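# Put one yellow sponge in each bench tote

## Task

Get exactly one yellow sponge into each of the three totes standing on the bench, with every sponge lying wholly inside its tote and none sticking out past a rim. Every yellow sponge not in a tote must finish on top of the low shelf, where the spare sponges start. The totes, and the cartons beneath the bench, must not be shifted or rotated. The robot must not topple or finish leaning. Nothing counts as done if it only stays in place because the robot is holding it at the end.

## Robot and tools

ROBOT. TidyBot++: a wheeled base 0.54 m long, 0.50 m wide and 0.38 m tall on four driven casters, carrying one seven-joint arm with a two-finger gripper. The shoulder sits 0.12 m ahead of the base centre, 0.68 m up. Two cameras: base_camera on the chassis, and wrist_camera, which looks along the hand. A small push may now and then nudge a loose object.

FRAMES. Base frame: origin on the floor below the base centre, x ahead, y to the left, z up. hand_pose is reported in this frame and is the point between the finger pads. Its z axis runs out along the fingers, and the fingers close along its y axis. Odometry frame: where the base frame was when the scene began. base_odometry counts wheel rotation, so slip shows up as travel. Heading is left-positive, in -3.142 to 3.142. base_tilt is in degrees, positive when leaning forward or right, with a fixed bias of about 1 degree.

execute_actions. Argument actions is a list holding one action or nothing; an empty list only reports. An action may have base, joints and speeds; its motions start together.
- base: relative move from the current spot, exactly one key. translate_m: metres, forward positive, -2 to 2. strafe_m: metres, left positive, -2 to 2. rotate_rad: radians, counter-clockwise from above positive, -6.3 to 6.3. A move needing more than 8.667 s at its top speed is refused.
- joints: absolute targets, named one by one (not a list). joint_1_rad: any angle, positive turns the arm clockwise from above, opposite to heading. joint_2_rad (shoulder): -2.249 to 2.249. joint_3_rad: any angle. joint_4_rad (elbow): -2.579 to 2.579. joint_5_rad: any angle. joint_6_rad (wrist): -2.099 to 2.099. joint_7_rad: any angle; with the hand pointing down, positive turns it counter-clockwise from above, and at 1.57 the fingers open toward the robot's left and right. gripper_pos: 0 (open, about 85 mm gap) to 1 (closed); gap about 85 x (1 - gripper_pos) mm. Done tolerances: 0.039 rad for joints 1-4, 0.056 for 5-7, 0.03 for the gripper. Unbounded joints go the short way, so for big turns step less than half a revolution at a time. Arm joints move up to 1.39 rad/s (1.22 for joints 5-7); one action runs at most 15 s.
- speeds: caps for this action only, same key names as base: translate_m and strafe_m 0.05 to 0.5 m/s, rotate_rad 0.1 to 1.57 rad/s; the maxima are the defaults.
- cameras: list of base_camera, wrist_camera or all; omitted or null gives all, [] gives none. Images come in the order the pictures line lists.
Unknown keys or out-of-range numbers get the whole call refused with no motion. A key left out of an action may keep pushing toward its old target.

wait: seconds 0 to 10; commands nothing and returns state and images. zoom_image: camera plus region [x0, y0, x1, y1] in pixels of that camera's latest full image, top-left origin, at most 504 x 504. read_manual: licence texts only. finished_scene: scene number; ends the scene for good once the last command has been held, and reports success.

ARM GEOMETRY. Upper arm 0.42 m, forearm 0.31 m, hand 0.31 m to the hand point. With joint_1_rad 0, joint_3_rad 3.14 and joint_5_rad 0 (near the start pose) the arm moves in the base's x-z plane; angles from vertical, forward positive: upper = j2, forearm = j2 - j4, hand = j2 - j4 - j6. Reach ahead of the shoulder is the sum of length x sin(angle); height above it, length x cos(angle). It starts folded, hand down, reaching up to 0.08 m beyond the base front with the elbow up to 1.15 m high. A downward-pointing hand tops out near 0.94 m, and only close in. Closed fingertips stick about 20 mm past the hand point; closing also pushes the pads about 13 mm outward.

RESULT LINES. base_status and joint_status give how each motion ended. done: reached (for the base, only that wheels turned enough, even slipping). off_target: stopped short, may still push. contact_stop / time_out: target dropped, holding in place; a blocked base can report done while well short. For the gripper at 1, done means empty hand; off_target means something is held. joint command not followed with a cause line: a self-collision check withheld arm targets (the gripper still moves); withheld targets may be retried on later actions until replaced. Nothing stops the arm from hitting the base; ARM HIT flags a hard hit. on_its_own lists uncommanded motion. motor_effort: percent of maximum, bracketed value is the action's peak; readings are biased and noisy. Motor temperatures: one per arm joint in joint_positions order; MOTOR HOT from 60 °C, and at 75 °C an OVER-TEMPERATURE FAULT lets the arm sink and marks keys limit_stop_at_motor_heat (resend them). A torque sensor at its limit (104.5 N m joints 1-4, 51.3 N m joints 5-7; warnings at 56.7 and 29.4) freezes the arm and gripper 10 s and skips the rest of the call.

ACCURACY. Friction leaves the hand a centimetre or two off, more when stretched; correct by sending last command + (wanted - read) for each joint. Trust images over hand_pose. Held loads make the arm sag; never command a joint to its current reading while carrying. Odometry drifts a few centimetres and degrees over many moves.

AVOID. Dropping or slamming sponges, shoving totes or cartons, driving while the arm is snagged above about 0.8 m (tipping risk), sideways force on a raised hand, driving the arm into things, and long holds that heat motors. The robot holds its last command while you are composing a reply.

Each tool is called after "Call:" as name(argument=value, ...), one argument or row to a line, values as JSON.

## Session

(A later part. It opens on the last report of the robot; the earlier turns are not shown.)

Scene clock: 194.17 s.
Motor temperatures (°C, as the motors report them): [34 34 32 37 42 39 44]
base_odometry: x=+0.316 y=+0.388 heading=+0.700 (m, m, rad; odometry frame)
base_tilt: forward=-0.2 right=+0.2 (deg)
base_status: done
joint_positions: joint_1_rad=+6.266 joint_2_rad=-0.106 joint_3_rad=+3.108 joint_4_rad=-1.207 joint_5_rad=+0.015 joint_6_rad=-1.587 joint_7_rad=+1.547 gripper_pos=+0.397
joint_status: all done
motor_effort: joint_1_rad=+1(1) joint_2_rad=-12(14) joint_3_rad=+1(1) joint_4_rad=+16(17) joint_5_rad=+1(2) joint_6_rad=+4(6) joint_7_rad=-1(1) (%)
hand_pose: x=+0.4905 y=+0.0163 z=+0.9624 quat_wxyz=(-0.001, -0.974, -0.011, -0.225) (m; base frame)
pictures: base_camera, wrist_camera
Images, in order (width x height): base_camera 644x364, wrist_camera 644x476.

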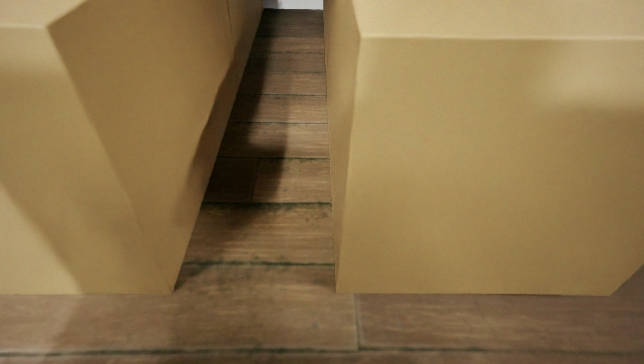

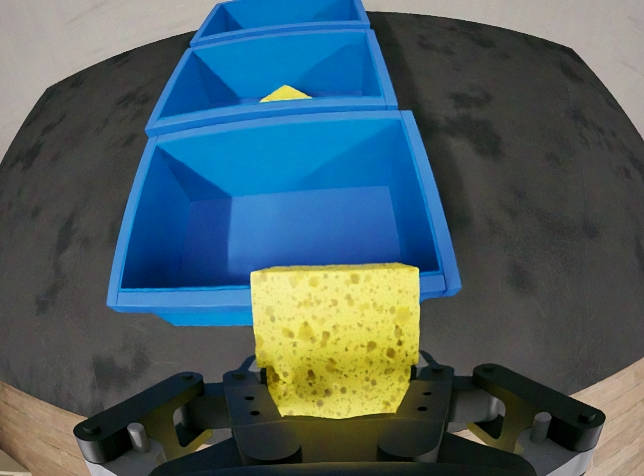

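Call:
execute_actions(
  actions=[
    {"base":{"translate_m":0.07},"joints":{"joint_2_rad":0.4,"joint_4_rad":-0.7,"joint_6_rad":-1.3}},
  ],
  cameras=["wrist_camera"],
)

Scene clock: 200.27 s.
Motor temperatures (°C, as the motors report them): [34 34 32 37 42 39 44]
base_odometry: x=+0.370 y=+0.433 heading=+0.700 (m, m, rad; odometry frame)
base_tilt: forward=-0.2 right=+0.1 (deg)
base_status: done
joint_positions: joint_1_rad=+6.266 joint_2_rad=+0.391 joint_3_rad=+3.108 joint_4_rad=-0.718 joint_5_rad=+0.015 joint_6_rad=-1.322 joint_7_rad=+1.547 gripper_pos=+0.397
joint_status: all done
motor_effort: joint_1_rad=+1(1) joint_2_rad=-30(31) joint_3_rad=+0(1) joint_4_rad=+17(18) joint_5_rad=+1(2) joint_6_rad=+6(6) joint_7_rad=+0(0) (%)
hand_pose: x=+0.7628 y=+0.0240 z=+0.9750 quat_wxyz=(+0.011, -0.938, -0.008, -0.348) (m; base frame)
pictures: wrist_camera
Images, in order (width x height): wrist_camera 644x476.

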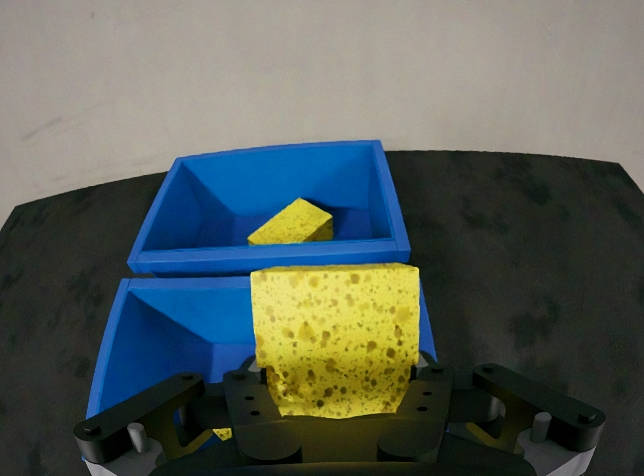

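Call:
execute_actions(
  actions=[
    {"joints":{"joint_1_rad":6.14,"joint_2_rad":0.0,"joint_4_rad":-1.15,"joint_6_rad":-1.55}},
  ],
  cameras=["wrist_camera"],
)

Scene clock: 207.83 s.
Motor temperatures (°C, as the motors report them): [34 34 32 37 42 39 44]
base_odometry: x=+0.370 y=+0.433 heading=+0.700 (m, m, rad; odometry frame)
base_tilt: forward=-0.1 right=+0.1 (deg)
base_status: not commanded
joint_positions: joint_1_rad=+6.165 joint_2_rad=+0.010 joint_3_rad=+3.108 joint_4_rad=-1.133 joint_5_rad=+0.015 joint_6_rad=-1.530 joint_7_rad=+1.547 gripper_pos=+0.397
joint_status: all done
motor_effort: joint_1_rad=+1(1) joint_2_rad=-16(31) joint_3_rad=+0(1) joint_4_rad=+16(17) joint_5_rad=+1(2) joint_6_rad=+4(5) joint_7_rad=+0(0) (%)
hand_pose: x=+0.5450 y=+0.0615 z=+0.9554 quat_wxyz=(+0.013, -0.971, -0.060, -0.232) (m; base frame)
pictures: wrist_camera
Images, in order (width x height): wrist_camera 644x476.

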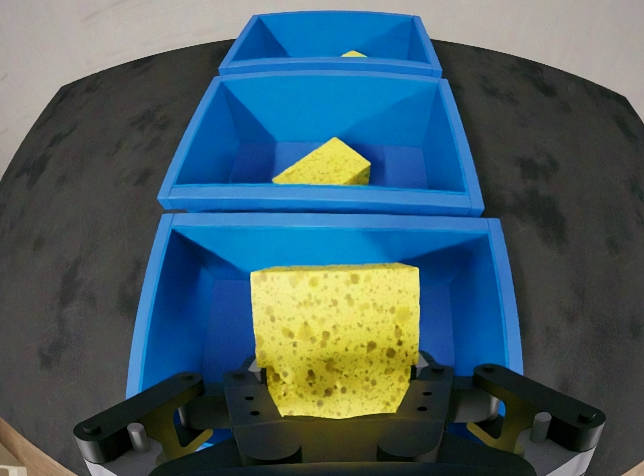

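Call:
execute_actions(
  actions=[
    {"joints":{"joint_2_rad":0.2,"joint_4_rad":-1.15,"joint_6_rad":-1.55}},
  ],
  cameras=["wrist_camera"],
)

Call:
execute_actions(
  actions=[
    {"joints":{"gripper_pos":0}},
  ],
  cameras=[],
)

Call:
execute_actions(
  actions=[
    {"joints":{"joint_2_rad":0.2,"joint_4_rad":-0.75,"joint_6_rad":-1.85}},
  ],
  cameras=["wrist_camera"],
)

Scene clock: 217.37 s.
Motor temperatures (°C, as the motors report them): [34 34 32 37 42 39 44]
base_odometry: x=+0.370 y=+0.433 heading=+0.700 (m, m, rad; odometry frame)
base_tilt: forward=-0.1 right=+0.3 (deg)
base_status: not commanded
joint_positions: joint_1_rad=+6.165 joint_2_rad=+0.201 joint_3_rad=+3.108 joint_4_rad=-1.141 joint_5_rad=+0.015 joint_6_rad=-1.530 joint_7_rad=+1.547 gripper_pos=+0.397
joint_status: all done
motor_effort: joint_1_rad=+1(1) joint_2_rad=-23(26) joint_3_rad=+0(0) joint_4_rad=+16(17) joint_5_rad=+1(1) joint_6_rad=+2(4) joint_7_rad=-1(0) (%)
hand_pose: x=+0.5872 y=+0.0665 z=+0.8654 quat_wxyz=(+0.007, -0.989, -0.062, -0.134) (m; base frame)
pictures: wrist_camera
Images, in order (width x height): wrist_camera 644x476.

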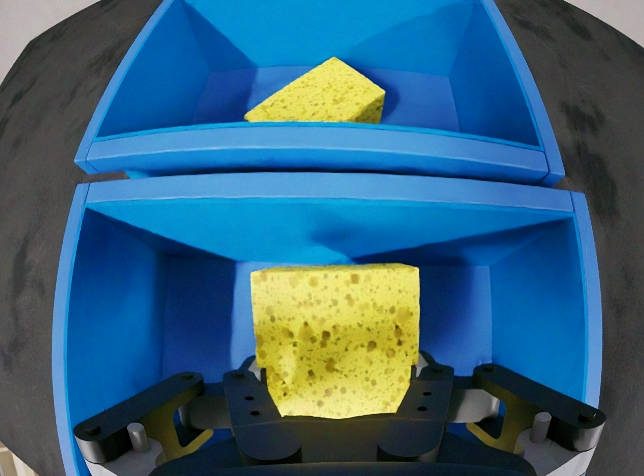

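Scene clock: 218.47 s.
Motor temperatures (°C, as the motors report them): [34 34 32 37 42 39 44]
base_odometry: x=+0.370 y=+0.433 heading=+0.700 (m, m, rad; odometry frame)
base_tilt: forward=-0.2 right=+0.2 (deg)
base_status: not commanded
joint_positions: joint_1_rad=+6.165 joint_2_rad=+0.201 joint_3_rad=+3.108 joint_4_rad=-1.141 joint_5_rad=+0.015 joint_6_rad=-1.530 joint_7_rad=+1.547 gripper_pos=+0.000
joint_status: all done
motor_effort: joint_1_rad=+1(1) joint_2_rad=-23(23) joint_3_rad=+0(0) joint_4_rad=+16(17) joint_5_rad=+1(1) joint_6_rad=+2(2) joint_7_rad=+0(0) (%)
hand_pose: x=+0.5872 y=+0.0665 z=+0.8654 quat_wxyz=(+0.007, -0.989, -0.062, -0.134) (m; base frame)
pictures: none
No camera images: the call's "cameras" was empty. Leave "cameras" out to get every camera's image.

Scene clock: 220.00 s.
Motor temperatures (°C, as the motors report them): [34 34 32 37 42 39 44]
base_odometry: x=+0.370 y=+0.433 heading=+0.700 (m, m, rad; odometry frame)
base_tilt: forward=-0.2 right=+0.2 (deg)
base_status: not commanded
joint_positions: joint_1_rad=+6.165 joint_2_rad=+0.201 joint_3_rad=+3.108 joint_4_rad=-0.764 joint_5_rad=+0.015 joint_6_rad=-1.827 joint_7_rad=+1.547 gripper_pos=+0.000
joint_status: all done
motor_effort: joint_1_rad=+1(1) joint_2_rad=-21(24) joint_3_rad=+0(0) joint_4_rad=+14(17) joint_5_rad=+1(1) joint_6_rad=+3(3) joint_7_rad=+0(0) (%)
hand_pose: x=+0.5635 y=+0.0623 z=+0.9807 quat_wxyz=(+0.011, -0.983, -0.059, -0.174) (m; base frame)
pictures: wrist_camera
Images, in order (width x height): wrist_camera 644x476.

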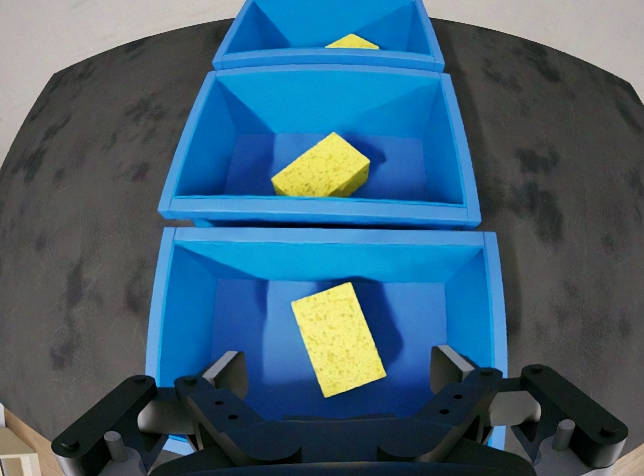

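Call:
execute_actions(
  actions=[
    {"joints":{"joint_2_rad":0.55,"joint_4_rad":-0.35,"joint_6_rad":-1.75}},
  ],
  cameras=["wrist_camera"],
)

Scene clock: 224.87 s.
Motor temperatures (°C, as the motors report them): [34 34 32 37 42 39 44]
base_odometry: x=+0.370 y=+0.433 heading=+0.700 (m, m, rad; odometry frame)
base_tilt: forward=-0.2 right=+0.2 (deg)
base_status: not commanded
joint_positions: joint_1_rad=+6.165 joint_2_rad=+0.546 joint_3_rad=+3.108 joint_4_rad=-0.368 joint_5_rad=+0.015 joint_6_rad=-1.773 joint_7_rad=+1.547 gripper_pos=+0.000
joint_status: all done
motor_effort: joint_1_rad=+1(1) joint_2_rad=-33(35) joint_3_rad=+0(0) joint_4_rad=+14(15) joint_5_rad=+1(1) joint_6_rad=+3(3) joint_7_rad=+0(1) (%)
hand_pose: x=+0.7174 y=+0.0803 z=+0.9543 quat_wxyz=(+0.021, -0.973, -0.055, -0.225) (m; base frame)
pictures: wrist_camera
Images, in order (width x height): wrist_camera 644x476.

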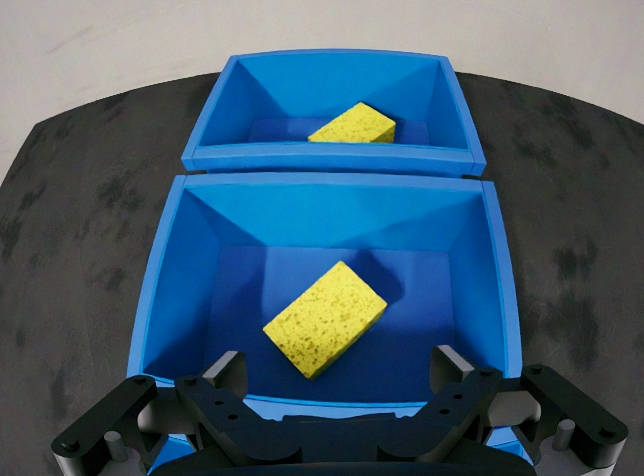

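Call:
execute_actions(
  actions=[
    {"joints":{"joint_2_rad":0.8,"joint_4_rad":-0.1,"joint_6_rad":-1.75}},
  ],
  cameras=["wrist_camera"],
)

Scene clock: 229.10 s.
Motor temperatures (°C, as the motors report them): [34 34 32 37 42 39 44]
base_odometry: x=+0.370 y=+0.433 heading=+0.700 (m, m, rad; odometry frame)
base_tilt: forward=-0.2 right=+0.2 (deg)
base_status: not commanded
joint_positions: joint_1_rad=+6.165 joint_2_rad=+0.801 joint_3_rad=+3.108 joint_4_rad=-0.116 joint_5_rad=+0.015 joint_6_rad=-1.773 joint_7_rad=+1.547 gripper_pos=+0.000
joint_status: all done
motor_effort: joint_1_rad=+0(1) joint_2_rad=-38(43) joint_3_rad=+0(0) joint_4_rad=+14(17) joint_5_rad=+1(1) joint_6_rad=+4(4) joint_7_rad=+0(1) (%)
hand_pose: x=+0.8005 y=+0.0887 z=+0.8862 quat_wxyz=(+0.023, -0.973, -0.051, -0.223) (m; base frame)
pictures: wrist_camera
Images, in order (width x height): wrist_camera 644x476.

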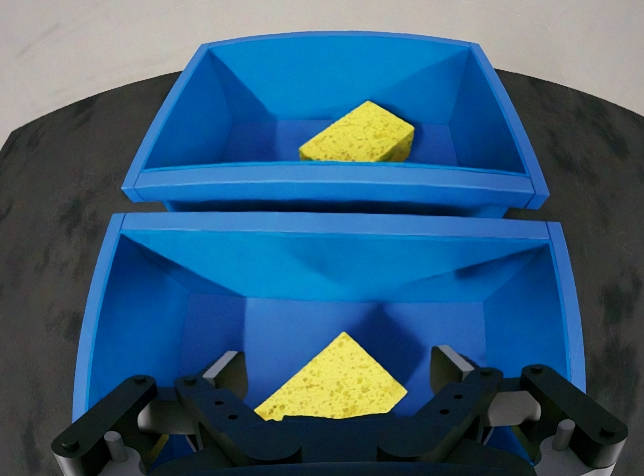

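Good enough. Lift clear and finish.

Call:
execute_actions(
  actions=[
    {"joints":{"joint_2_rad":0.2,"joint_4_rad":-0.75}},
  ],
  cameras=[],
)

Call:
finished_scene(
  scene=1,
)

Scene clock: 237.10 s.
Motor temperatures (°C, as the motors report them): [34 34 32 37 42 39 44]
base_odometry: x=+0.370 y=+0.433 heading=+0.700 (m, m, rad; odometry frame)
base_tilt: forward=-0.2 right=+0.3 (deg)
base_status: not commanded
joint_positions: joint_1_rad=+6.165 joint_2_rad=+0.212 joint_3_rad=+3.108 joint_4_rad=-0.733 joint_5_rad=+0.015 joint_6_rad=-1.773 joint_7_rad=+1.547 gripper_pos=+0.000
joint_status: all done
motor_effort: joint_1_rad=+1(1) joint_2_rad=-21(41) joint_3_rad=+0(0) joint_4_rad=+15(15) joint_5_rad=+1(1) joint_6_rad=+3(4) joint_7_rad=+0(0) (%)
hand_pose: x=+0.5854 y=+0.0653 z=+0.9938 quat_wxyz=(+0.015, -0.976, -0.058, -0.210) (m; base frame)
pictures: none
No camera images: the call's "cameras" was empty. Leave "cameras" out to get every camera's image.

The scene is finished: the task was done.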